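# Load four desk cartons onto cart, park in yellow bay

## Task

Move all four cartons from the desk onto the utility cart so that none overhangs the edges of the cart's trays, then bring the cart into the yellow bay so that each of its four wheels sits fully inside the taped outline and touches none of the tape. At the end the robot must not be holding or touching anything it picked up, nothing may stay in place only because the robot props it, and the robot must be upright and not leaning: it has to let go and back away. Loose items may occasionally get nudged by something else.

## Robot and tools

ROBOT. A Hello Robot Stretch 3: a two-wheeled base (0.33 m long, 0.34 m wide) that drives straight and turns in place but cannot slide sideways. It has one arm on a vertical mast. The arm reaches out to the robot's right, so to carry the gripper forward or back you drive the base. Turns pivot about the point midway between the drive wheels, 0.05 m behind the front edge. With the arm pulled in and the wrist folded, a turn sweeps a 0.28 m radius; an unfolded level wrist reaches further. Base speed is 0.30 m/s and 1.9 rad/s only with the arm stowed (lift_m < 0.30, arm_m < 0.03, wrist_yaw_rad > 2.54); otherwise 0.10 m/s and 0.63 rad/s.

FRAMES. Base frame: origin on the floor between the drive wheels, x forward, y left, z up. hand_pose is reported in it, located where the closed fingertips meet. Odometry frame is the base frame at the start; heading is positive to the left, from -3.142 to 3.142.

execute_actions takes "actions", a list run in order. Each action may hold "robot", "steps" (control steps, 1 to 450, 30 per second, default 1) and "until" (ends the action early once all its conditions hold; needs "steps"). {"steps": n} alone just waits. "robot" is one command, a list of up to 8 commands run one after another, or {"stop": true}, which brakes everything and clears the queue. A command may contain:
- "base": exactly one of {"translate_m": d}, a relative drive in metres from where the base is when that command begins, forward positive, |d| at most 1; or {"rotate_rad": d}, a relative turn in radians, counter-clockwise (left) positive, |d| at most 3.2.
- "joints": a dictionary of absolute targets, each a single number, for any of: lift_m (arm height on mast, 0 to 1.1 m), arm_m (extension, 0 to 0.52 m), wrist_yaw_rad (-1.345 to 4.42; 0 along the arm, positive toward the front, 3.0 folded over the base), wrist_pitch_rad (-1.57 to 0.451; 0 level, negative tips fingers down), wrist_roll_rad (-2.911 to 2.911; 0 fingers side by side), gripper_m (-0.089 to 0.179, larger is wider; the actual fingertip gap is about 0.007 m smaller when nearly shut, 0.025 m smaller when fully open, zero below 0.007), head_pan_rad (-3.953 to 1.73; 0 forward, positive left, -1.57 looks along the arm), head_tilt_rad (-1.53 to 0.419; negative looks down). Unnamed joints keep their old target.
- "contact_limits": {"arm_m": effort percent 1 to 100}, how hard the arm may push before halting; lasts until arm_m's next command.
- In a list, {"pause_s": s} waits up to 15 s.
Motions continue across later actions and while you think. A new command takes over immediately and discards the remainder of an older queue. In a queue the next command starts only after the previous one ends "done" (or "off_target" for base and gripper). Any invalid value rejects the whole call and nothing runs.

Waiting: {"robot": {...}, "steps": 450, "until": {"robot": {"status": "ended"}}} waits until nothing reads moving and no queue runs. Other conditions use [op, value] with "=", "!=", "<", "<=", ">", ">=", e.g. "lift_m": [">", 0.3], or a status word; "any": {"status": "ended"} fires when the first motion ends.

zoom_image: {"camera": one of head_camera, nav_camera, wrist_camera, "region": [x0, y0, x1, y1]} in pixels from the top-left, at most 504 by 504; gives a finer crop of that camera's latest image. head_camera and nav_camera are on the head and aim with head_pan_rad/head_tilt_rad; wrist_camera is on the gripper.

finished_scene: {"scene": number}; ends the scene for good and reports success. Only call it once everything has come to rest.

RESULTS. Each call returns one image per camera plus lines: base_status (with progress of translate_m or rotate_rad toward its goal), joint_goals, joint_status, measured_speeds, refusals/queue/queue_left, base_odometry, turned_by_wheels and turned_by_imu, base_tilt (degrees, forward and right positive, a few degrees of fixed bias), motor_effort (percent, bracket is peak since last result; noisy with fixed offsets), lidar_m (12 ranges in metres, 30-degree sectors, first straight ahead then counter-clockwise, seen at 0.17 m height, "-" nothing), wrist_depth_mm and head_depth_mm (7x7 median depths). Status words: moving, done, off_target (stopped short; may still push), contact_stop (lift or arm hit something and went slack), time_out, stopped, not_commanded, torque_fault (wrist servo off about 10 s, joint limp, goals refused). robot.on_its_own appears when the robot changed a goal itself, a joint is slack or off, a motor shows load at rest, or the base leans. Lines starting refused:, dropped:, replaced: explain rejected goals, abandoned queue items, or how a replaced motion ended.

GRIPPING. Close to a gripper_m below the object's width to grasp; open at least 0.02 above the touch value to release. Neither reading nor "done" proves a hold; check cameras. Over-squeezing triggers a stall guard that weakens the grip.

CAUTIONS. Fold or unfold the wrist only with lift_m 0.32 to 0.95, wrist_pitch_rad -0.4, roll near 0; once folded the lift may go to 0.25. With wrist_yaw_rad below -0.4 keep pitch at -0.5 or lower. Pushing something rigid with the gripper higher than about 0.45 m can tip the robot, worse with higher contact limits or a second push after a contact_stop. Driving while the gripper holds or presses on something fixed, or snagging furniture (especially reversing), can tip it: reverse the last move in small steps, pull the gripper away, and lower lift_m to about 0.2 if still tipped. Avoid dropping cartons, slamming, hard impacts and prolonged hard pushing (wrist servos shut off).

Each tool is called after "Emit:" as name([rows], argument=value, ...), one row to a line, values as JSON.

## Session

Emit:
execute_actions([
  {"robot":{"joints":{"head_tilt_rad":-0.7}},"steps":60,"until":{"robot":{"status":"ended"}}},
])

Scene clock: 0.97 s.
robot.base_odometry: x=+0.000 y=+0.000 heading=+0.000 (m, m, rad; robot's odometry frame)
robot.turned_by_wheels: +0.000 (rad since the last result)
robot.turned_by_imu: +0.000 (rad since the last result)
robot.base_tilt: forward=+0.1 right=-0.9 (deg)
robot.lidar_m: 1.61 1.18 1.89 1.68 1.69 2.01 1.11 0.96 2.05 2.08 2.08 1.56
robot.head_depth_mm: 1521 1666 1222 1925 1668 1406 1205 / 1483 1615 1197 2009 1662 1394 1198 / 1446 1576 1190 1969 1653 1385 1187 / 1417 1539 1084 1953 1637 1371 1176 / 1378 1506 1167 1870 1631 1368 1174 / 1342 1478 1158 1862 1618 1355 1175 / 1308 1442 1055 1396 1557 1348 1164
robot.base_status: not_commanded
robot.joint_positions: lift_m=+0.407 arm_m=-0.001 wrist_yaw_rad=+2.829 wrist_pitch_rad=-0.311 wrist_roll_rad=-0.020 gripper_m=+0.037 head_pan_rad=-0.015 head_tilt_rad=-0.691
robot.joint_goals: lift_m=+0.407 arm_m=-0.001 wrist_yaw_rad=+2.829 wrist_pitch_rad=-0.311 wrist_roll_rad=-0.020 gripper_m=+0.037 head_pan_rad=-0.015 head_tilt_rad=-0.700
robot.joint_status: lift_m=not_commanded arm_m=not_commanded wrist_yaw_rad=not_commanded wrist_pitch_rad=not_commanded wrist_roll_rad=not_commanded gripper_m=not_commanded head_pan_rad=not_commanded head_tilt_rad=done
robot.measured_speeds: translate_m=+0.000 rotate_rad=+0.000 lift_m=+0.000 arm_m=+0.000 wrist_yaw_rad=+0.000 wrist_pitch_rad=+0.000 wrist_roll_rad=+0.000 head_pan_rad=+0.000 head_tilt_rad=+0.000
robot: refusals=0 queue=done queue_left=0
robot.motor_effort: left_wheel=+1(0) right_wheel=+0(0) lift_m=+29(29) arm_m=-1(1) wrist_yaw_rad=+1(0) wrist_pitch_rad=+7(8) wrist_roll_rad=+0(0) gripper_m=-1(0) head_pan_rad=+0(0) head_tilt_rad=-5(46) (%)
robot.hand_pose: x=+0.0514 y=+0.0809 z=+0.4440 quat_wxyz=(+0.217, +0.700, +0.002, +0.680) (m; robot's base frame)
robot.wrist_depth_mm: - - - - - - - / - - - - - - - / - - - - - - - / - - - - - - - / 799 871 907 961 - - - / 659 - 708 732 819 805 792 / 565 - 607 627 633 674 691
pictures: head_camera (sideways: a quarter turn clockwise sets it upright), nav_camera (sideways: a quarter turn counterclockwise sets it upright), wrist_camera
Images, in order (width x height): head_camera 896x504, nav_camera 672x504, wrist_camera 644x364.

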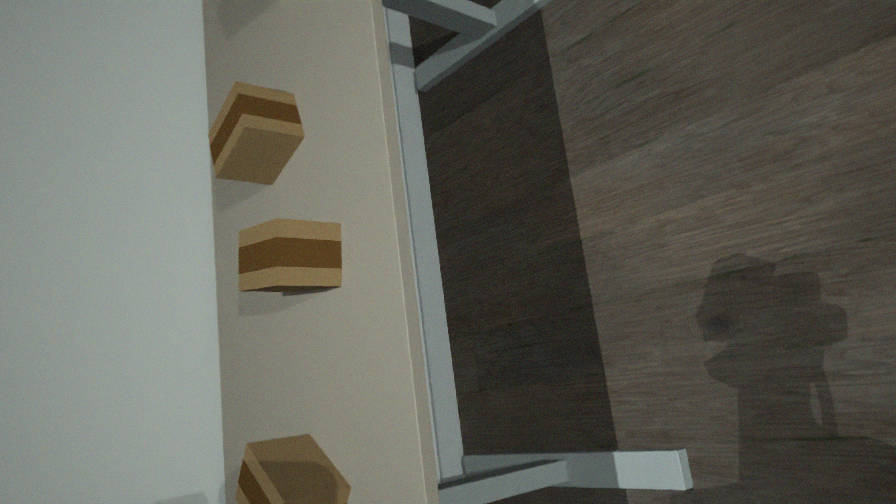

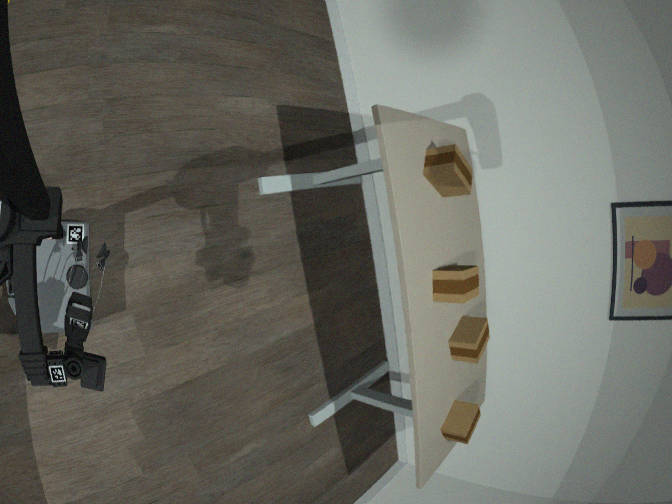

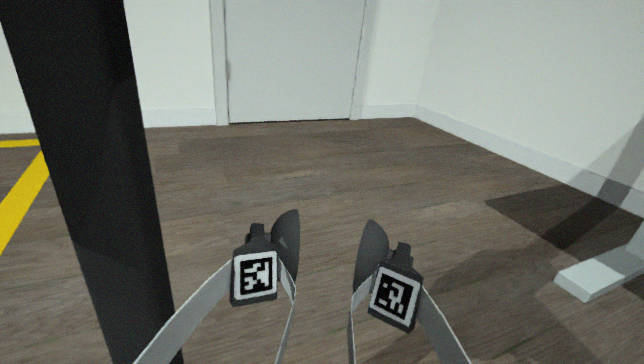

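Emit:
execute_actions([
  {"robot":{"joints":{"head_pan_rad":-2.8}},"steps":100,"until":{"robot":{"status":"ended"}}},
])

Emit:
execute_actions([
  {"robot":{"joints":{"head_pan_rad":-3.6,"head_tilt_rad":-0.75}},"steps":100,"until":{"robot":{"status":"ended"}}},
])

Scene clock: 4.77 s.
robot.base_odometry: x=+0.000 y=+0.000 heading=+0.000 (m, m, rad; robot's odometry frame)
robot.turned_by_wheels: +0.000 (rad since the last result)
robot.turned_by_imu: +0.000 (rad since the last result)
robot.base_tilt: forward=+0.2 right=-1.0 (deg)
robot.lidar_m: 1.61 1.19 1.89 1.67 1.69 2.00 1.10 0.97 2.06 2.07 2.08 1.56
robot.head_depth_mm: 2288 2405 2637 2099 1670 1394 1199 / 2251 2370 2607 2075 1665 1389 1191 / 2271 2291 2392 1931 1652 1380 1191 / 2298 1416 1093 1384 1555 1369 1188 / 2310 1468 1487 1430 1549 1375 1181 / 2286 1461 1531 1655 1583 1352 1179 / 2325 1356 1520 1806 1607 1358 1172
robot.base_status: not_commanded
robot.joint_positions: lift_m=+0.407 arm_m=-0.001 wrist_yaw_rad=+2.829 wrist_pitch_rad=-0.311 wrist_roll_rad=-0.020 gripper_m=+0.037 head_pan_rad=-2.793 head_tilt_rad=-0.691
robot.joint_goals: lift_m=+0.407 arm_m=-0.001 wrist_yaw_rad=+2.829 wrist_pitch_rad=-0.311 wrist_roll_rad=-0.020 gripper_m=+0.037 head_pan_rad=-2.800 head_tilt_rad=-0.700
robot.joint_status: lift_m=not_commanded arm_m=not_commanded wrist_yaw_rad=not_commanded wrist_pitch_rad=not_commanded wrist_roll_rad=not_commanded gripper_m=not_commanded head_pan_rad=done head_tilt_rad=done
robot.measured_speeds: translate_m=+0.000 rotate_rad=+0.000 lift_m=+0.000 arm_m=+0.000 wrist_yaw_rad=+0.000 wrist_pitch_rad=+0.000 wrist_roll_rad=+0.000 head_pan_rad=+0.000 head_tilt_rad=+0.000
robot: refusals=0 queue=done queue_left=0
robot.motor_effort: left_wheel=+0(1) right_wheel=+0(0) lift_m=+29(29) arm_m=+0(0) wrist_yaw_rad=+0(1) wrist_pitch_rad=+7(8) wrist_roll_rad=+0(0) gripper_m=-1(0) head_pan_rad=-4(53) head_tilt_rad=-6(5) (%)
robot.hand_pose: x=+0.0514 y=+0.0809 z=+0.4440 quat_wxyz=(+0.217, +0.700, +0.002, +0.680) (m; robot's base frame)
robot.wrist_depth_mm: - - - - - - - / - - - - - - - / - - - - - - - / - - - - - - - / 804 874 883 932 991 - - / 672 - 689 733 812 802 799 / 567 - 592 624 626 659 693
pictures: head_camera (sideways: a quarter turn clockwise sets it upright), nav_camera (sideways: a quarter turn counterclockwise sets it upright), wrist_camera
Images, in order (width x height): head_camera 896x504, nav_camera 672x504, wrist_camera 644x364.

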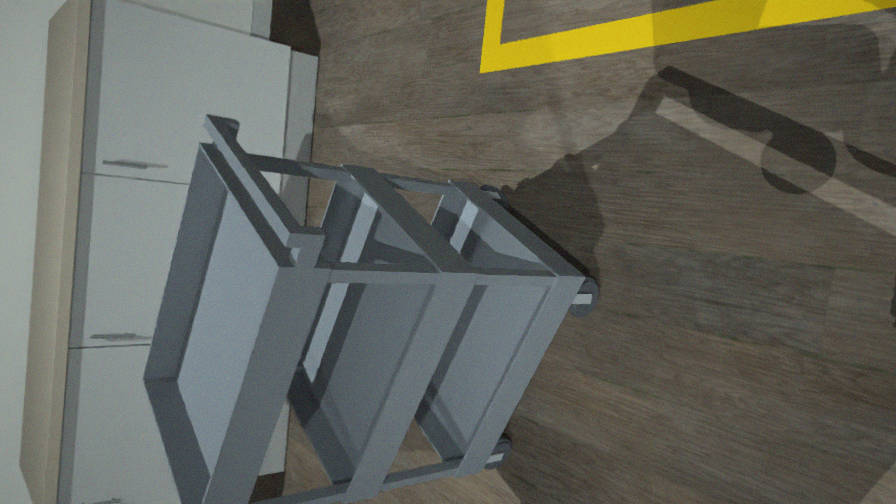

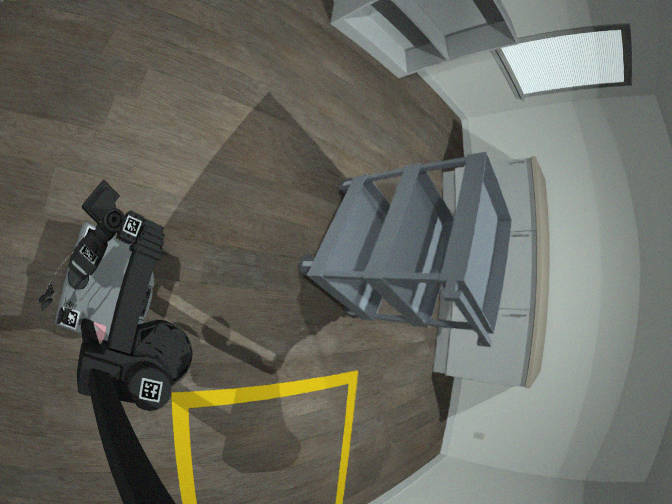

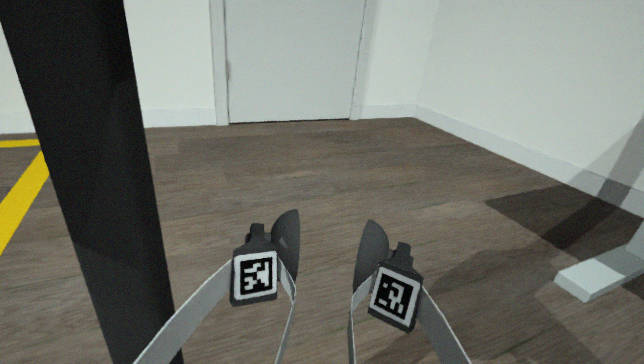

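Scene clock: 5.77 s.
robot.base_odometry: x=+0.000 y=+0.000 heading=+0.000 (m, m, rad; robot's odometry frame)
robot.turned_by_wheels: +0.000 (rad since the last result)
robot.turned_by_imu: +0.000 (rad since the last result)
robot.base_tilt: forward=+0.1 right=-1.0 (deg)
robot.lidar_m: 1.61 1.18 1.90 1.67 1.69 2.00 1.11 0.96 2.06 2.08 2.08 1.56
robot.head_depth_mm: 1688 1835 2010 1966 1609 - - / 1841 2034 2209 1947 1593 1346 1217 / 2042 2242 2364 1932 1592 1340 1188 / 2272 2555 2443 1918 1573 1335 1213 / 2575 2864 2416 1901 1566 1333 1203 / 2930 3216 2410 1885 1558 1331 1173 / 2867 3076 2379 1859 1554 1322 1151
robot.base_status: not_commanded
robot.joint_positions: lift_m=+0.407 arm_m=-0.001 wrist_yaw_rad=+2.829 wrist_pitch_rad=-0.311 wrist_roll_rad=-0.020 gripper_m=+0.037 head_pan_rad=-3.593 head_tilt_rad=-0.740
robot.joint_goals: lift_m=+0.407 arm_m=-0.001 wrist_yaw_rad=+2.829 wrist_pitch_rad=-0.311 wrist_roll_rad=-0.020 gripper_m=+0.037 head_pan_rad=-3.600 head_tilt_rad=-0.750
robot.joint_status: lift_m=not_commanded arm_m=not_commanded wrist_yaw_rad=not_commanded wrist_pitch_rad=not_commanded wrist_roll_rad=not_commanded gripper_m=not_commanded head_pan_rad=done head_tilt_rad=done
robot.measured_speeds: translate_m=+0.000 rotate_rad=+0.000 lift_m=+0.000 arm_m=+0.000 wrist_yaw_rad=+0.000 wrist_pitch_rad=+0.000 wrist_roll_rad=+0.000 head_pan_rad=+0.000 head_tilt_rad=+0.000
robot: refusals=0 queue=done queue_left=0
robot.motor_effort: left_wheel=+1(1) right_wheel=+0(0) lift_m=+29(29) arm_m=-1(0) wrist_yaw_rad=+1(0) wrist_pitch_rad=+7(8) wrist_roll_rad=+0(0) gripper_m=+0(0) head_pan_rad=-5(52) head_tilt_rad=-6(14) (%)
robot.hand_pose: x=+0.0514 y=+0.0809 z=+0.4440 quat_wxyz=(+0.217, +0.700, +0.002, +0.680) (m; robot's base frame)
robot.wrist_depth_mm: - - - - - - - / - - - - - - - / - - - - - - - / - - - - - - - / 796 857 895 948 987 - - / 671 - 688 719 785 800 800 / 557 - 596 612 633 661 685
pictures: head_camera (sideways: a quarter turn clockwise sets it upright), nav_camera (sideways: a quarter turn counterclockwise sets it upright), wrist_camera
Images, in order (width x height): head_camera 896x504, nav_camera 672x504, wrist_camera 644x364.

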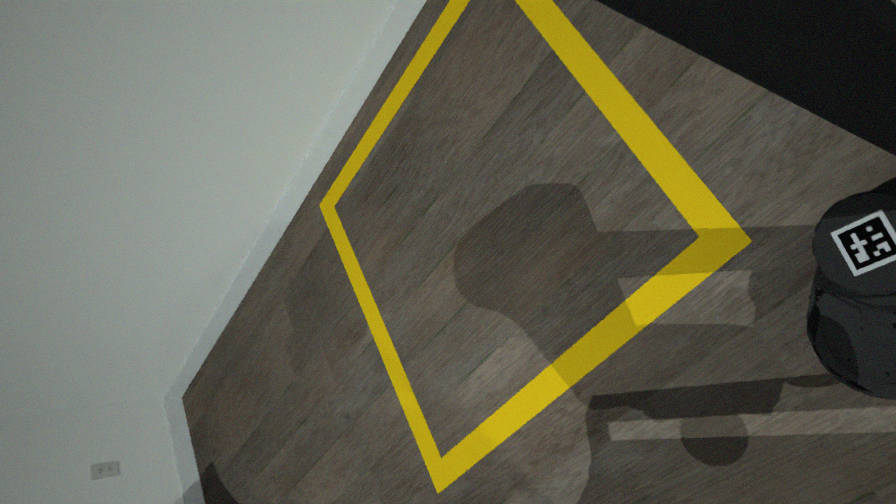

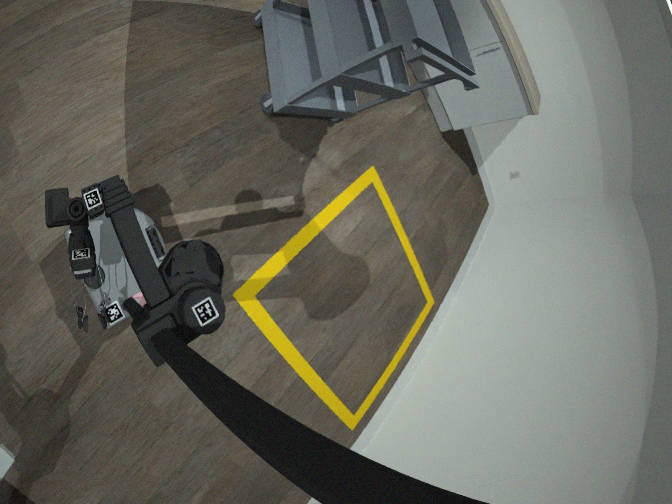

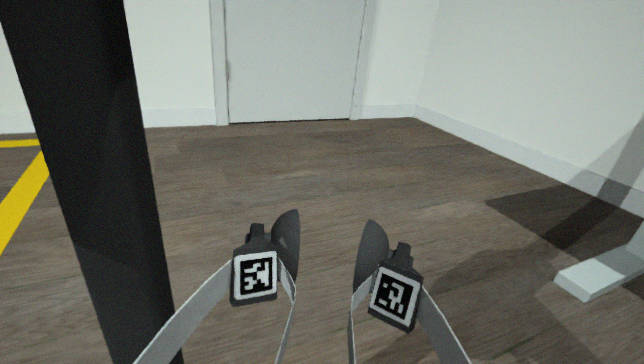

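Emit:
execute_actions([
  {"robot":{"joints":{"lift_m":0.28,"head_pan_rad":-0.3,"head_tilt_rad":-0.9}},"steps":100,"until":{"robot":{"lift_m":["<",0.295]}}},
  {"robot":[{"base":{"rotate_rad":-2.58}},{"base":{"translate_m":0.45}},{"joints":{"lift_m":0.33,"wrist_pitch_rad":-0.4}},{"joints":{"wrist_yaw_rad":1.57,"gripper_m":0.12}},{"joints":{"lift_m":0.25,"wrist_pitch_rad":0.0,"arm_m":0.015},"base":{"translate_m":0.12}}],"steps":450,"until":{"robot":{"status":"ended"}}},
])

Scene clock: 42.40 s.
robot.base_odometry: x=-0.482 y=-0.304 heading=-2.580 (m, m, rad; robot's odometry frame)
robot.turned_by_wheels: -2.580 (rad since the last result)
robot.turned_by_imu: -2.553 (rad since the last result)
robot.base_tilt: forward=+0.2 right=-1.0 (deg)
robot.lidar_m: 0.49 2.03 1.66 1.89 1.90 2.15 1.75 2.06 1.89 1.90 2.32 0.43
robot.head_depth_mm: 1787 1932 919 1683 1452 1264 1138 / 1770 886 784 642 1434 1269 1128 / 1778 904 760 634 963 1260 1142 / 1788 924 751 974 937 1214 1118 / 1738 919 747 996 1185 1244 1110 / 1706 906 738 1028 1267 1242 1105 / 1787 892 725 1050 1329 1236 1105
robot.base_status: done (translate_m +0.1200 of +0.1200)
robot.joint_positions: lift_m=+0.250 arm_m=+0.015 wrist_yaw_rad=+1.573 wrist_pitch_rad=-0.020 wrist_roll_rad=-0.020 gripper_m=+0.120 head_pan_rad=-0.307 head_tilt_rad=-0.890
robot.joint_goals: lift_m=+0.250 arm_m=+0.015 wrist_yaw_rad=+1.570 wrist_pitch_rad=+0.000 wrist_roll_rad=-0.020 gripper_m=+0.120 head_pan_rad=-0.300 head_tilt_rad=-0.900
robot.joint_status: lift_m=done arm_m=done wrist_yaw_rad=done wrist_pitch_rad=done wrist_roll_rad=not_commanded gripper_m=done head_pan_rad=done head_tilt_rad=done
robot.measured_speeds: translate_m=+0.000 rotate_rad=+0.000 lift_m=+0.000 arm_m=+0.000 wrist_yaw_rad=+0.000 wrist_pitch_rad=+0.000 wrist_roll_rad=+0.000 head_pan_rad=+0.000 head_tilt_rad=+0.000
robot: refusals=0 queue=done queue_left=0
robot.motor_effort: left_wheel=+2(13) right_wheel=-2(6) lift_m=+26(31) arm_m=+5(6) wrist_yaw_rad=-3(4) wrist_pitch_rad=+10(13) wrist_roll_rad=+0(0) gripper_m=+0(81) head_pan_rad=+5(53) head_tilt_rad=-6(26) (%)
robot.hand_pose: x=+0.2343 y=-0.1592 z=+0.3595 quat_wxyz=(+0.510, +0.501, -0.489, +0.500) (m; robot's base frame)
robot.wrist_depth_mm: - - - 451 285 - - / - - 581 383 288 358 - / - - - - 401 568 - / - - - - - - - / 990 - 695 786 733 - - / 709 716 711 528 518 845 - / 552 572 609 396 345 675 765
pictures: head_camera (sideways: a quarter turn clockwise sets it upright), nav_camera (sideways: a quarter turn counterclockwise sets it upright), wrist_camera
Images, in order (width x height): head_camera 896x504, nav_camera 672x504, wrist_camera 644x364.

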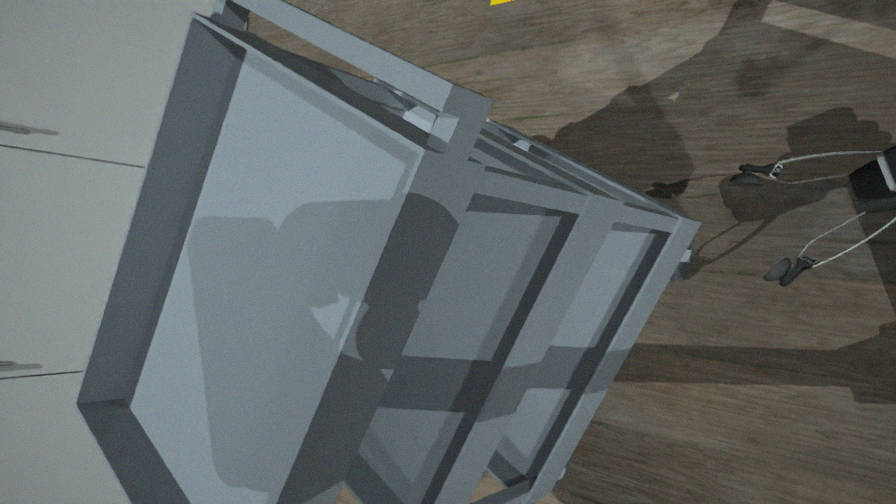

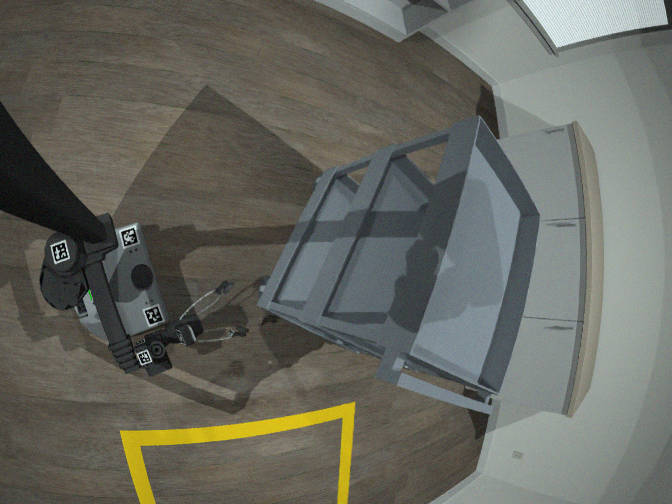

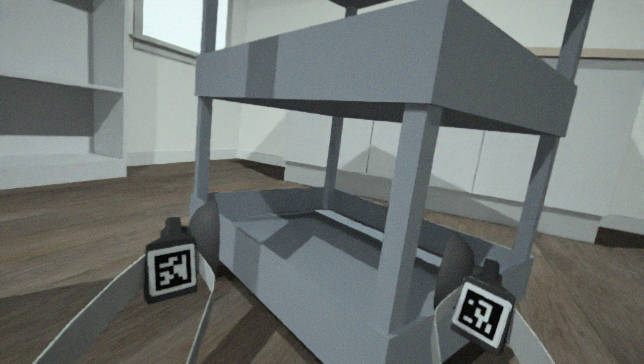

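Emit:
execute_actions([
  {"robot":{"joints":{"lift_m":0.23,"arm_m":0.065},"base":{"translate_m":0.18}},"steps":450,"until":{"robot":{"status":"ended"}}},
])

Scene clock: 48.87 s.
robot.base_odometry: x=-0.635 y=-0.399 heading=-2.580 (m, m, rad; robot's odometry frame)
robot.turned_by_wheels: +0.000 (rad since the last result)
robot.turned_by_imu: +0.000 (rad since the last result)
robot.base_tilt: forward=+0.2 right=-0.9 (deg)
robot.lidar_m: 0.35 0.62 1.55 1.83 2.24 2.02 1.92 2.14 1.95 1.97 0.29 0.29
robot.head_depth_mm: 1614 1829 762 646 552 1251 1135 / 1625 1817 764 640 552 1199 1133 / 1639 1779 760 636 544 811 1104 / 1635 866 752 631 848 918 1118 / 1645 879 744 625 877 1119 1108 / 1651 874 736 623 910 1180 1105 / 1662 831 733 661 940 1225 1104
robot.base_status: done (translate_m +0.1800 of +0.1800)
robot.joint_positions: lift_m=+0.230 arm_m=+0.065 wrist_yaw_rad=+1.572 wrist_pitch_rad=-0.020 wrist_roll_rad=-0.020 gripper_m=+0.120 head_pan_rad=-0.307 head_tilt_rad=-0.890
robot.joint_goals: lift_m=+0.230 arm_m=+0.065 wrist_yaw_rad=+1.570 wrist_pitch_rad=+0.000 wrist_roll_rad=-0.020 gripper_m=+0.120 head_pan_rad=-0.300 head_tilt_rad=-0.900
robot.joint_status: lift_m=done arm_m=done wrist_yaw_rad=done wrist_pitch_rad=done wrist_roll_rad=not_commanded gripper_m=done head_pan_rad=done head_tilt_rad=done
robot.measured_speeds: translate_m=+0.000 rotate_rad=+0.000 lift_m=+0.000 arm_m=+0.000 wrist_yaw_rad=+0.000 wrist_pitch_rad=+0.000 wrist_roll_rad=+0.000 head_pan_rad=+0.000 head_tilt_rad=+0.000
robot: refusals=0 queue=done queue_left=0
robot.motor_effort: left_wheel=+3(8) right_wheel=-2(2) lift_m=+27(25) arm_m=+5(2) wrist_yaw_rad=-3(3) wrist_pitch_rad=+10(11) wrist_roll_rad=+0(0) gripper_m=+0(0) head_pan_rad=+5(4) head_tilt_rad=-6(6) (%)
robot.hand_pose: x=+0.2344 y=-0.2093 z=+0.3397 quat_wxyz=(+0.510, +0.500, -0.489, +0.500) (m; robot's base frame)
robot.wrist_depth_mm: - 428 222 160 113 141 217 / - 572 443 328 118 227 262 / - - - - 119 - - / - - - - 124 - - / 940 637 686 673 127 - - / 669 664 462 466 132 486 956 / 529 518 352 344 365 386 697
pictures: head_camera (sideways: a quarter turn clockwise sets it upright), nav_camera (sideways: a quarter turn counterclockwise sets it upright), wrist_camera
Images, in order (width x height): head_camera 896x504, nav_camera 672x504, wrist_camera 644x364.

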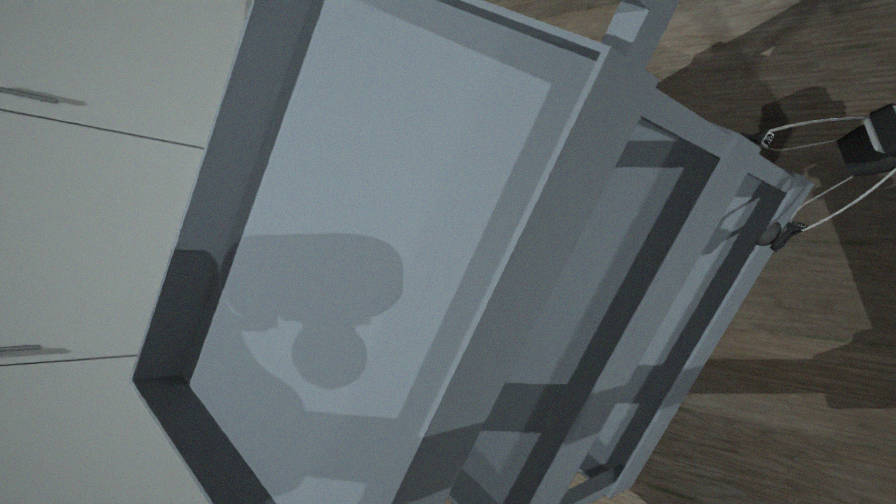

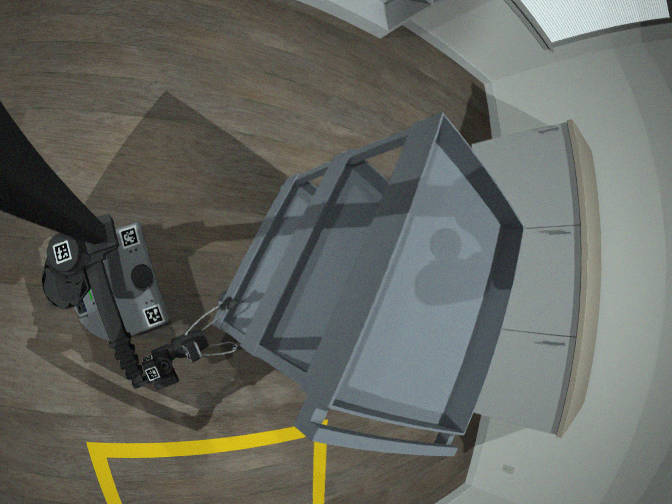

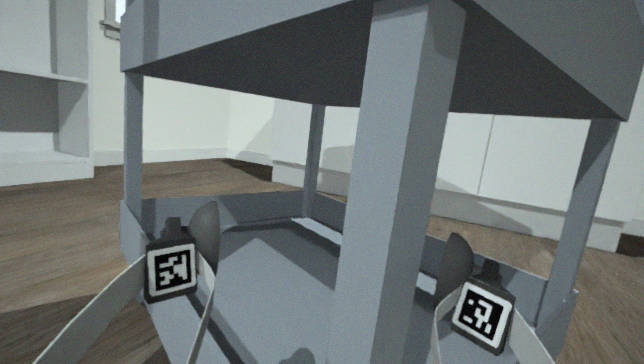

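Emit:
execute_actions([
  {"robot":[{"joints":{"arm_m":0.085},"base":{"translate_m":0.025}},{"joints":{"gripper_m":-0.01,"head_tilt_rad":-1.1,"head_pan_rad":-0.5}},{"base":{"translate_m":-0.9}}],"steps":150},
])

Emit:
execute_actions([
  {"steps":300,"until":{"robot":{"status":"ended"}}},
])

Scene clock: 56.10 s.
robot.base_odometry: x=-0.504 y=-0.317 heading=-2.580 (m, m, rad; robot's odometry frame)
robot.turned_by_wheels: +0.000 (rad since the last result)
robot.turned_by_imu: -0.001 (rad since the last result)
robot.base_tilt: forward=+0.0 right=-0.8 (deg)
robot.lidar_m: 0.35 2.01 1.65 1.88 1.92 2.17 1.77 2.07 1.90 1.91 0.29 0.29
robot.head_depth_mm: 2144 734 592 1412 1328 1217 1112 / 747 698 626 567 1323 1241 1123 / 749 691 611 551 1267 1181 - / 751 686 606 570 1053 1195 - / 752 681 603 873 1160 1185 1132 / 765 674 598 896 1237 1179 1105 / 767 669 589 914 1257 1171 1080
robot.base_status: moving (translate_m -0.1801 of -0.9000)
robot.joint_positions: lift_m=+0.230 arm_m=+0.085 wrist_yaw_rad=+1.563 wrist_pitch_rad=-0.020 wrist_roll_rad=-0.020 gripper_m=-0.009 head_pan_rad=-0.493 head_tilt_rad=-1.088
robot.joint_goals: lift_m=+0.230 arm_m=+0.085 wrist_yaw_rad=+1.570 wrist_pitch_rad=+0.000 wrist_roll_rad=-0.020 gripper_m=-0.010 head_pan_rad=-0.500 head_tilt_rad=-1.100
robot.joint_status: lift_m=done arm_m=done wrist_yaw_rad=done wrist_pitch_rad=done wrist_roll_rad=not_commanded gripper_m=done head_pan_rad=done head_tilt_rad=done
robot.measured_speeds: translate_m=-0.100 rotate_rad=+0.000 lift_m=+0.000 arm_m=+0.000 wrist_yaw_rad=+0.000 wrist_pitch_rad=+0.000 wrist_roll_rad=+0.000 head_pan_rad=+0.000 head_tilt_rad=+0.000
robot: refusals=0 queue=running queue_left=0
robot.motor_effort: left_wheel=+0(9) right_wheel=-8(32) lift_m=+28(28) arm_m=+3(4) wrist_yaw_rad=+7(10) wrist_pitch_rad=+11(11) wrist_roll_rad=+0(0) gripper_m=-13(97) head_pan_rad=-4(27) head_tilt_rad=-7(29) (%)
robot.hand_pose: x=+0.2343 y=-0.2317 z=+0.3395 quat_wxyz=(+0.512, +0.498, -0.491, +0.498) (m; robot's base frame)
robot.wrist_depth_mm: - 430 200 118 125 157 235 / - - 447 118 227 229 275 / - - - 120 - - - / - - - 123 - - - / 936 641 698 128 - - - / 684 518 493 129 555 501 932 / 523 531 359 137 396 420 710
pictures: head_camera (sideways: a quarter turn clockwise sets it upright), nav_camera (sideways: a quarter turn counterclockwise sets it upright), wrist_camera
Images, in order (width x height): head_camera 896x504, nav_camera 672x504, wrist_camera 644x364.

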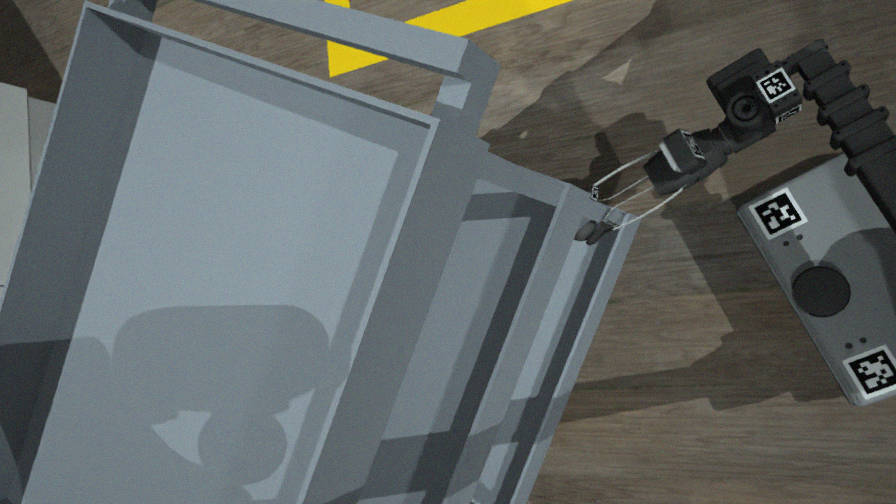

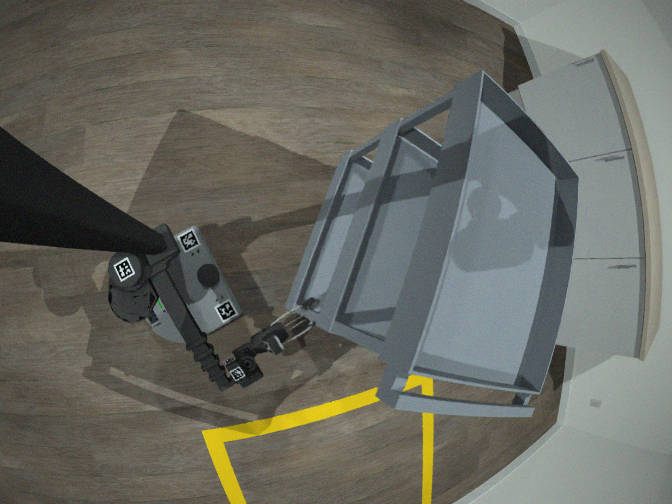

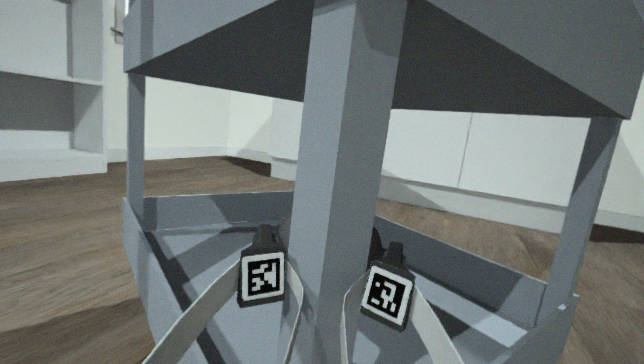

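Scene clock: 64.00 s.
robot.base_odometry: x=+0.106 y=+0.067 heading=-2.580 (m, m, rad; robot's odometry frame)
robot.turned_by_wheels: +0.000 (rad since the last result)
robot.turned_by_imu: -0.003 (rad since the last result)
robot.base_tilt: forward=+0.1 right=-0.9 (deg)
robot.lidar_m: 0.37 2.16 2.12 2.13 1.65 1.49 1.06 1.80 1.62 1.66 0.29 0.29
robot.head_depth_mm: 2144 721 1569 1413 1334 1218 1111 / 747 700 617 568 1327 1236 1120 / 751 692 612 557 1264 1194 - / 755 687 606 869 1057 1194 - / 767 680 602 879 1172 1190 1128 / 775 675 599 906 1255 1175 1102 / 765 670 613 927 1270 1178 1082
robot.base_status: done (translate_m -0.9000 of -0.9000)
robot.joint_positions: lift_m=+0.230 arm_m=+0.085 wrist_yaw_rad=+1.560 wrist_pitch_rad=-0.020 wrist_roll_rad=-0.020 gripper_m=-0.009 head_pan_rad=-0.493 head_tilt_rad=-1.088
robot.joint_goals: lift_m=+0.230 arm_m=+0.085 wrist_yaw_rad=+1.570 wrist_pitch_rad=+0.000 wrist_roll_rad=-0.020 gripper_m=-0.010 head_pan_rad=-0.500 head_tilt_rad=-1.100
robot.joint_status: lift_m=done arm_m=done wrist_yaw_rad=done wrist_pitch_rad=done wrist_roll_rad=not_commanded gripper_m=done head_pan_rad=done head_tilt_rad=done
robot.measured_speeds: translate_m=+0.000 rotate_rad=+0.000 lift_m=+0.000 arm_m=+0.000 wrist_yaw_rad=+0.000 wrist_pitch_rad=+0.000 wrist_roll_rad=+0.000 head_pan_rad=+0.000 head_tilt_rad=+0.000
robot: refusals=0 queue=done queue_left=0
robot.motor_effort: left_wheel=+2(3) right_wheel=-3(8) lift_m=+28(28) arm_m=+3(3) wrist_yaw_rad=+11(11) wrist_pitch_rad=+11(10) wrist_roll_rad=+0(0) gripper_m=-12(12) head_pan_rad=-4(4) head_tilt_rad=-8(8) (%)
robot.hand_pose: x=+0.2343 y=-0.2326 z=+0.3395 quat_wxyz=(+0.513, +0.497, -0.492, +0.497) (m; robot's base frame)
robot.wrist_depth_mm: - - 211 119 123 149 202 / - - 446 119 227 230 237 / - - - 119 - - - / - - - 124 - - - / 938 838 689 128 708 - - / 669 657 483 128 562 510 900 / 529 557 356 137 396 425 660
pictures: head_camera (sideways: a quarter turn clockwise sets it upright), nav_camera (sideways: a quarter turn counterclockwise sets it upright), wrist_camera
Images, in order (width x height): head_camera 896x504, nav_camera 672x504, wrist_camera 644x364.

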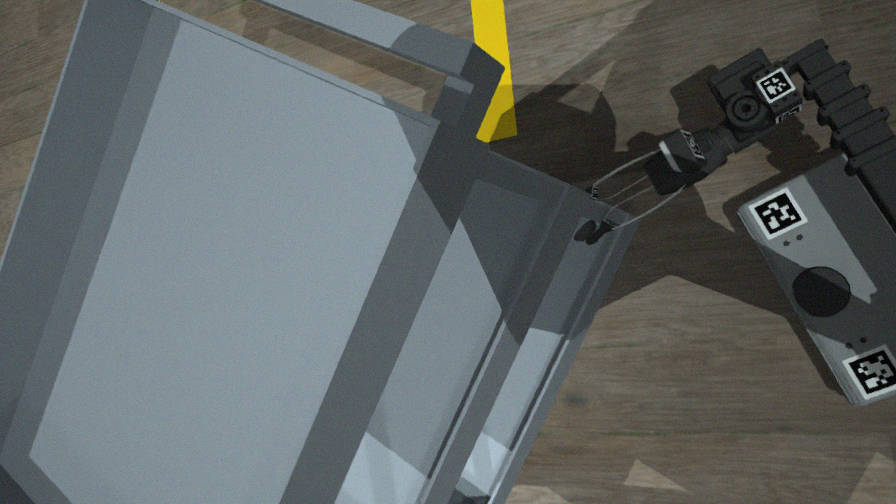

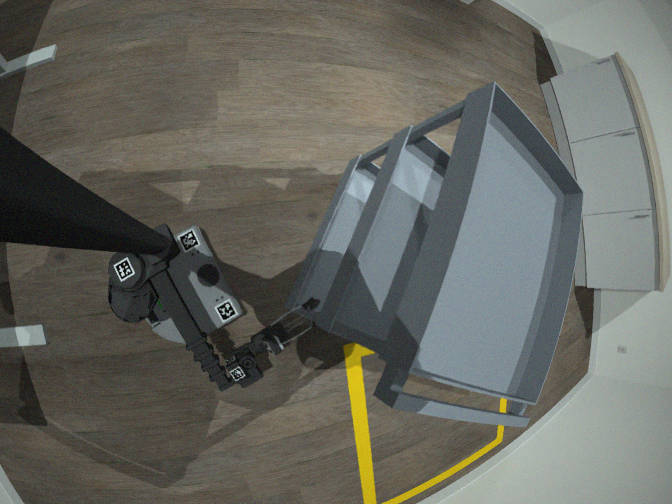

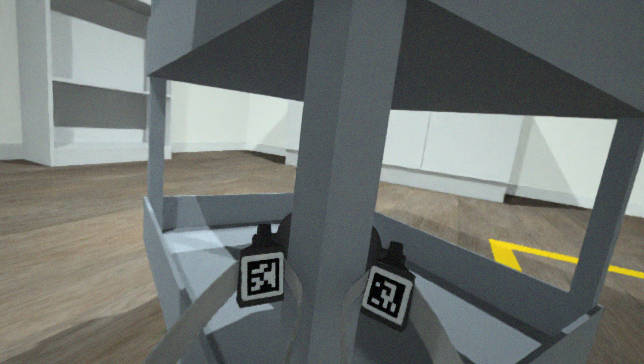

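Emit:
execute_actions([
  {"robot":[{"joints":{"gripper_m":0.1}},{"base":{"translate_m":-0.3}}],"steps":300,"until":{"robot":{"translate_m":["<",-0.08],"translate_m_goal":[">",-0.5]}}},
  {"robot":{"joints":{"lift_m":0.99,"arm_m":0.0,"wrist_pitch_rad":-0.9,"gripper_m":0.179,"head_pan_rad":-1.5,"head_tilt_rad":-0.65}},"steps":300,"until":{"robot":{"base_status":"done"}}},
  {"robot":{"base":{"rotate_rad":-1.92}},"steps":300,"until":{"robot":{"base_status":"done"}}},
])

Scene clock: 82.17 s.
robot.base_odometry: x=+0.360 y=+0.226 heading=+1.783 (m, m, rad; robot's odometry frame)
robot.turned_by_wheels: -1.920 (rad since the last result)
robot.turned_by_imu: -1.908 (rad since the last result)
robot.base_tilt: forward=+0.2 right=-0.9 (deg)
robot.lidar_m: 1.51 1.60 0.79 0.53 0.71 2.30 2.23 1.41 1.26 0.78 1.27 1.58
robot.head_depth_mm: 996 1113 1201 986 - - 1159 / 1003 1121 1218 923 821 - - / 1012 1131 1225 812 808 - - / 1022 1133 1225 849 749 1303 - / 1028 1151 1271 938 742 1344 - / 1036 1152 1308 1506 1576 1423 - / 1042 1168 1320 1530 1651 1416 -
robot.base_status: done (rotate_rad -1.9199 of -1.9200)
robot.joint_positions: lift_m=+0.962 arm_m=+0.000 wrist_yaw_rad=+1.568 wrist_pitch_rad=-0.907 wrist_roll_rad=-0.020 gripper_m=+0.179 head_pan_rad=-1.493 head_tilt_rad=-0.655
robot.joint_goals: lift_m=+0.990 arm_m=+0.000 wrist_yaw_rad=+1.570 wrist_pitch_rad=-0.900 wrist_roll_rad=-0.020 gripper_m=+0.179 head_pan_rad=-1.500 head_tilt_rad=-0.650
robot.joint_status: lift_m=moving arm_m=moving wrist_yaw_rad=done wrist_pitch_rad=moving wrist_roll_rad=not_commanded gripper_m=done head_pan_rad=done head_tilt_rad=done
robot.measured_speeds: translate_m=+0.000 rotate_rad=+0.000 lift_m=+0.108 arm_m=+0.000 wrist_yaw_rad=+0.000 wrist_pitch_rad=+0.000 wrist_roll_rad=+0.000 head_pan_rad=+0.000 head_tilt_rad=+0.000
robot: refusals=0 queue=done queue_left=0
robot.motor_effort: left_wheel=+3(9) right_wheel=-2(6) lift_m=+33(33) arm_m=-3(4) wrist_yaw_rad=+3(11) wrist_pitch_rad=+5(9) wrist_roll_rad=+0(0) gripper_m=+0(84) head_pan_rad=-4(53) head_tilt_rad=+3(35) (%)
robot.hand_pose: x=+0.1175 y=-0.1459 z=+0.8844 quat_wxyz=(+0.672, +0.666, -0.224, +0.236) (m; robot's base frame)
robot.wrist_depth_mm: - - - - - - - / - - - - - - - / - - - - - - - / - - - - - - - / - - - - - - - / 976 999 - - - - - / 913 913 949 949 953 960 306
pictures: head_camera (sideways: a quarter turn clockwise sets it upright), nav_camera (sideways: a quarter turn counterclockwise sets it upright), wrist_camera
Images, in order (width x height): head_camera 896x504, nav_camera 672x504, wrist_camera 644x364.

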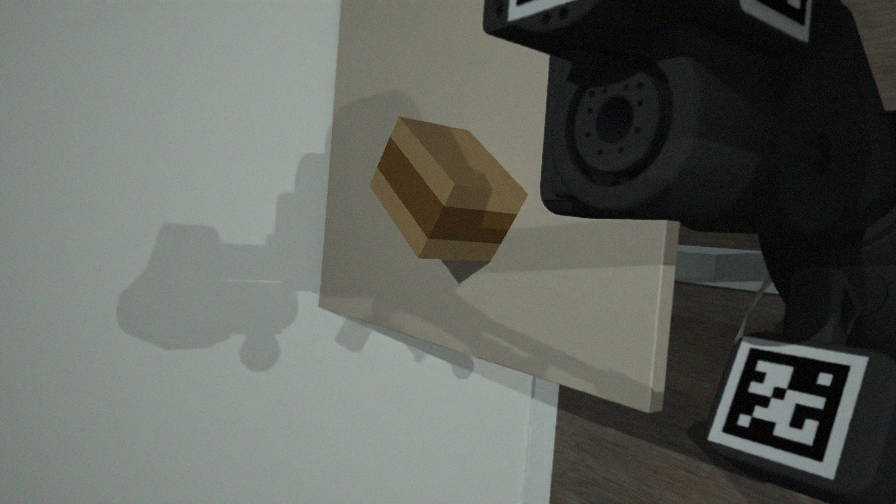

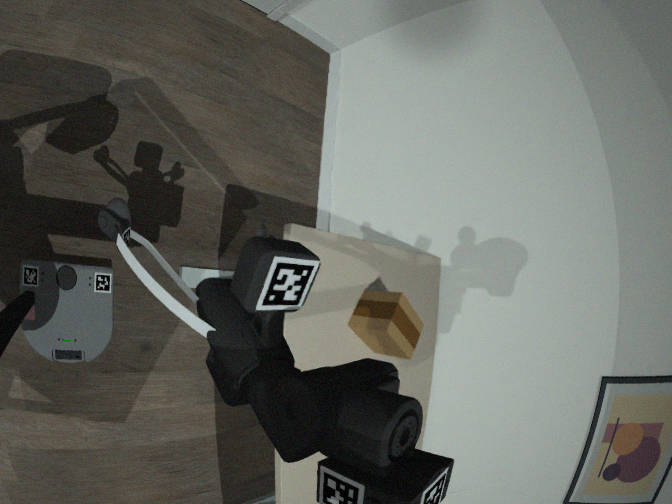

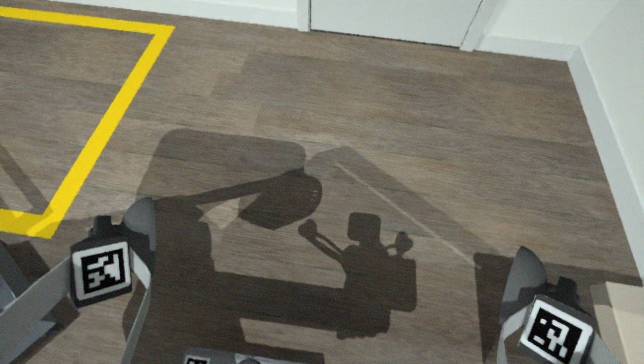

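Emit:
execute_actions([
  {"robot":{"base":{"translate_m":0.058},"joints":{"wrist_yaw_rad":-0.61,"arm_m":0.458,"lift_m":0.98,"wrist_roll_rad":0}},"steps":300,"until":{"robot":{"status":"ended"}}},
])

Scene clock: 90.73 s.
robot.base_odometry: x=+0.347 y=+0.283 heading=+1.783 (m, m, rad; robot's odometry frame)
robot.turned_by_wheels: +0.000 (rad since the last result)
robot.turned_by_imu: +0.000 (rad since the last result)
robot.base_tilt: forward=+0.2 right=-0.9 (deg)
robot.lidar_m: 1.45 1.54 2.14 0.53 0.67 2.36 2.28 1.46 1.26 0.77 1.26 1.51
robot.head_depth_mm: 999 - 1205 964 764 1332 1223 / 992 1137 1219 836 762 1323 1216 / 1010 - 1162 812 754 1345 1201 / 1015 1135 1223 941 749 1309 1176 / 1029 1146 1295 1435 768 1336 1196 / 1034 1153 1306 1507 1653 1398 1191 / 1043 1159 1323 1520 1664 1387 1187
robot.base_status: done (translate_m +0.0580 of +0.0580)
robot.joint_positions: lift_m=+0.980 arm_m=+0.458 wrist_yaw_rad=-0.608 wrist_pitch_rad=-0.907 wrist_roll_rad=-0.004 gripper_m=+0.179 head_pan_rad=-1.493 head_tilt_rad=-0.655
robot.joint_goals: lift_m=+0.980 arm_m=+0.458 wrist_yaw_rad=-0.610 wrist_pitch_rad=-0.900 wrist_roll_rad=+0.000 gripper_m=+0.179 head_pan_rad=-1.500 head_tilt_rad=-0.650
robot.joint_status: lift_m=done arm_m=done wrist_yaw_rad=done wrist_pitch_rad=done wrist_roll_rad=done gripper_m=done head_pan_rad=done head_tilt_rad=done
robot.measured_speeds: translate_m=+0.000 rotate_rad=+0.000 lift_m=+0.000 arm_m=+0.000 wrist_yaw_rad=+0.000 wrist_pitch_rad=+0.000 wrist_roll_rad=+0.000 head_pan_rad=+0.000 head_tilt_rad=+0.000
robot: refusals=0 queue=done queue_left=0
robot.motor_effort: left_wheel=+3(11) right_wheel=-2(4) lift_m=+26(30) arm_m=+4(3) wrist_yaw_rad=-3(4) wrist_pitch_rad=+4(1) wrist_roll_rad=+2(3) gripper_m=+0(0) head_pan_rad=-4(4) head_tilt_rad=+3(4) (%)
robot.hand_pose: x=-0.1008 y=-0.7165 z=+0.9021 quat_wxyz=(+0.515, +0.107, -0.698, -0.486) (m; robot's base frame)
robot.wrist_depth_mm: 453 500 535 548 556 558 550 / 481 473 475 481 483 490 483 / 543 429 431 433 445 442 357 / 645 389 395 258 390 400 373 / 773 361 355 234 353 363 361 / 890 322 325 218 327 338 341 / 936 304 297 202 299 310 317
pictures: head_camera (sideways: a quarter turn clockwise sets it upright), nav_camera (sideways: a quarter turn counterclockwise sets it upright), wrist_camera
Images, in order (width x height): head_camera 896x504, nav_camera 672x504, wrist_camera 644x364.

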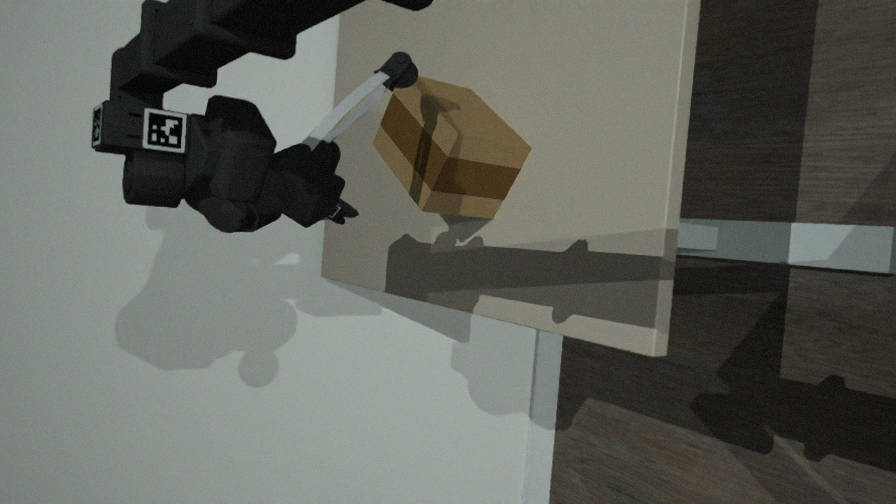

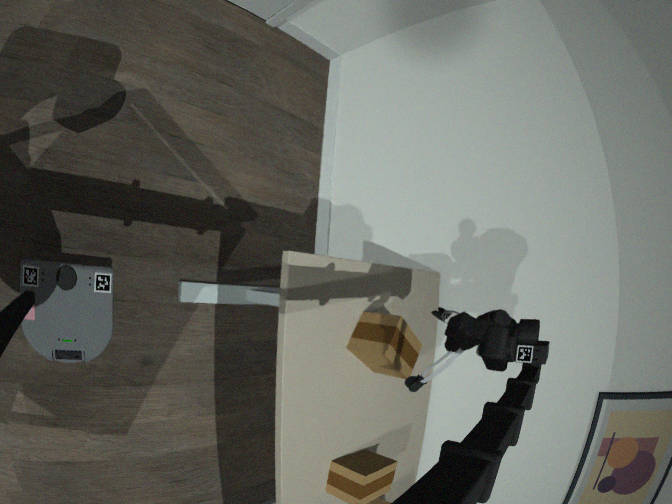

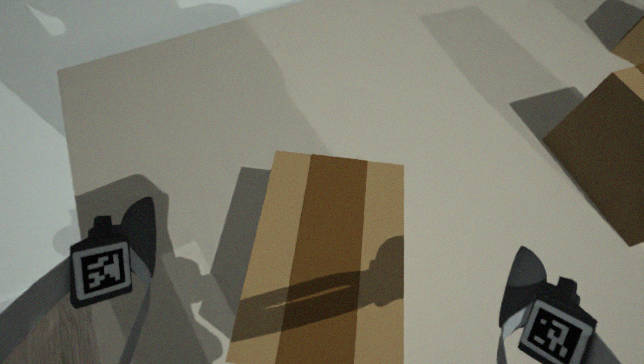

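Emit:
execute_actions([
  {"robot":[{"joints":{"lift_m":0.894,"wrist_yaw_rad":-0.66,"arm_m":0.466}},{"joints":{"gripper_m":0.02}}],"steps":300,"until":{"robot":{"status":"ended"}}},
  {"robot":{"joints":{"lift_m":1.1}},"steps":300,"until":{"robot":{"lift_m":[">",0.98]}}},
])

Scene clock: 103.60 s.
robot.base_odometry: x=+0.347 y=+0.283 heading=+1.783 (m, m, rad; robot's odometry frame)
robot.turned_by_wheels: +0.000 (rad since the last result)
robot.turned_by_imu: -0.001 (rad since the last result)
robot.base_tilt: forward=+0.1 right=-0.9 (deg)
robot.lidar_m: 1.46 1.55 2.14 0.53 0.67 2.36 2.28 1.46 1.26 0.77 1.27 1.51
robot.head_depth_mm: 997 - 1203 966 765 1332 1218 / 993 1137 1216 863 759 1322 1213 / 1009 - 756 750 756 1351 1204 / 1024 1133 1219 943 751 1315 1179 / 1029 1141 1294 1437 768 1329 1196 / 1032 1157 1313 1509 1647 1399 1188 / 1041 1165 1315 1523 1659 1385 1185
robot.base_status: done (translate_m +0.0580 of +0.0580)
robot.joint_positions: lift_m=+0.981 arm_m=+0.466 wrist_yaw_rad=-0.657 wrist_pitch_rad=-0.953 wrist_roll_rad=-0.005 gripper_m=+0.025 head_pan_rad=-1.493 head_tilt_rad=-0.655
robot.joint_goals: lift_m=+1.100 arm_m=+0.466 wrist_yaw_rad=-0.660 wrist_pitch_rad=-0.900 wrist_roll_rad=+0.000 gripper_m=+0.024 head_pan_rad=-1.500 head_tilt_rad=-0.650
robot.joint_status: lift_m=moving arm_m=done wrist_yaw_rad=done wrist_pitch_rad=done wrist_roll_rad=done gripper_m=done head_pan_rad=done head_tilt_rad=done
robot.measured_speeds: translate_m=+0.000 rotate_rad=+0.000 lift_m=+0.110 arm_m=+0.000 wrist_yaw_rad=+0.000 wrist_pitch_rad=+0.000 wrist_roll_rad=+0.000 head_pan_rad=+0.000 head_tilt_rad=+0.000
robot: refusals=0 queue=running queue_left=0
robot.motor_effort: left_wheel=+3(5) right_wheel=-1(4) lift_m=+40(37) arm_m=+3(3) wrist_yaw_rad=-4(3) wrist_pitch_rad=+28(31) wrist_roll_rad=+2(2) gripper_m=-31(100) head_pan_rad=-4(5) head_tilt_rad=+3(3) (%)
robot.hand_pose: x=-0.1001 y=-0.7125 z=+0.8967 quat_wxyz=(+0.492, +0.106, -0.698, -0.510) (m; robot's base frame)
robot.wrist_depth_mm: 450 485 495 499 507 521 505 / 461 447 446 451 456 464 339 / 422 408 400 177 185 418 358 / 619 375 165 159 165 379 375 / 764 346 144 145 147 355 354 / 969 321 131 132 134 335 332 / 949 300 121 122 123 301 306
pictures: head_camera (sideways: a quarter turn clockwise sets it upright), nav_camera (sideways: a quarter turn counterclockwise sets it upright), wrist_camera
Images, in order (width x height): head_camera 896x504, nav_camera 672x504, wrist_camera 644x364.

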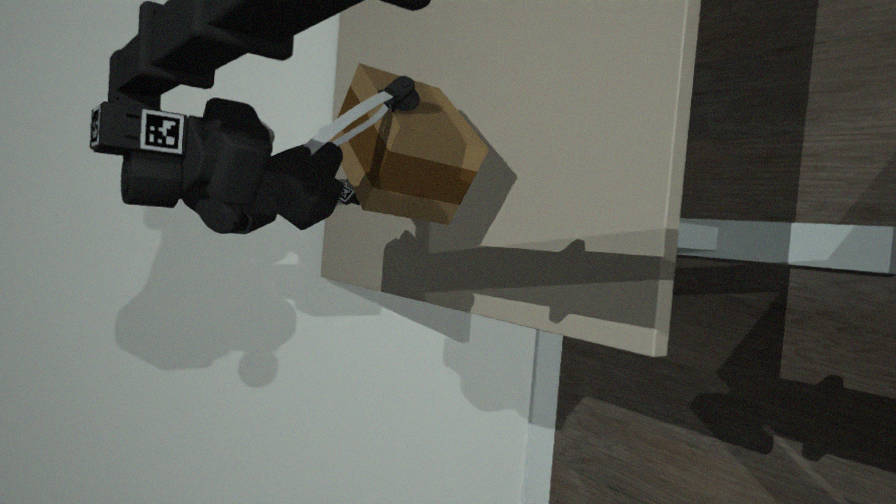

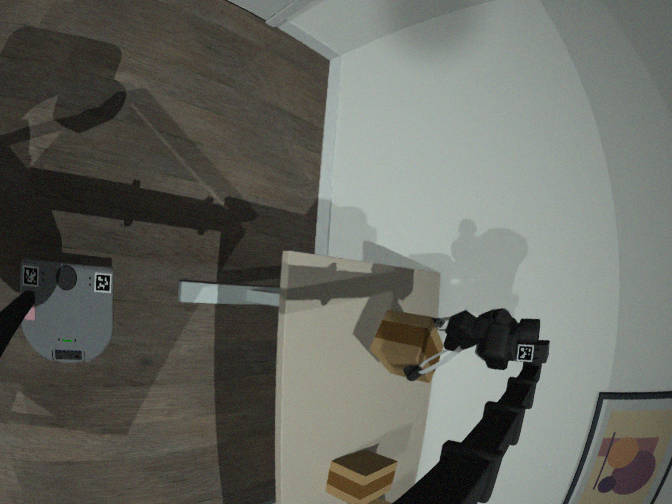

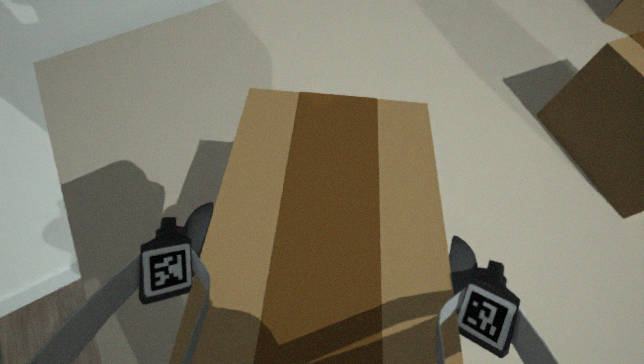

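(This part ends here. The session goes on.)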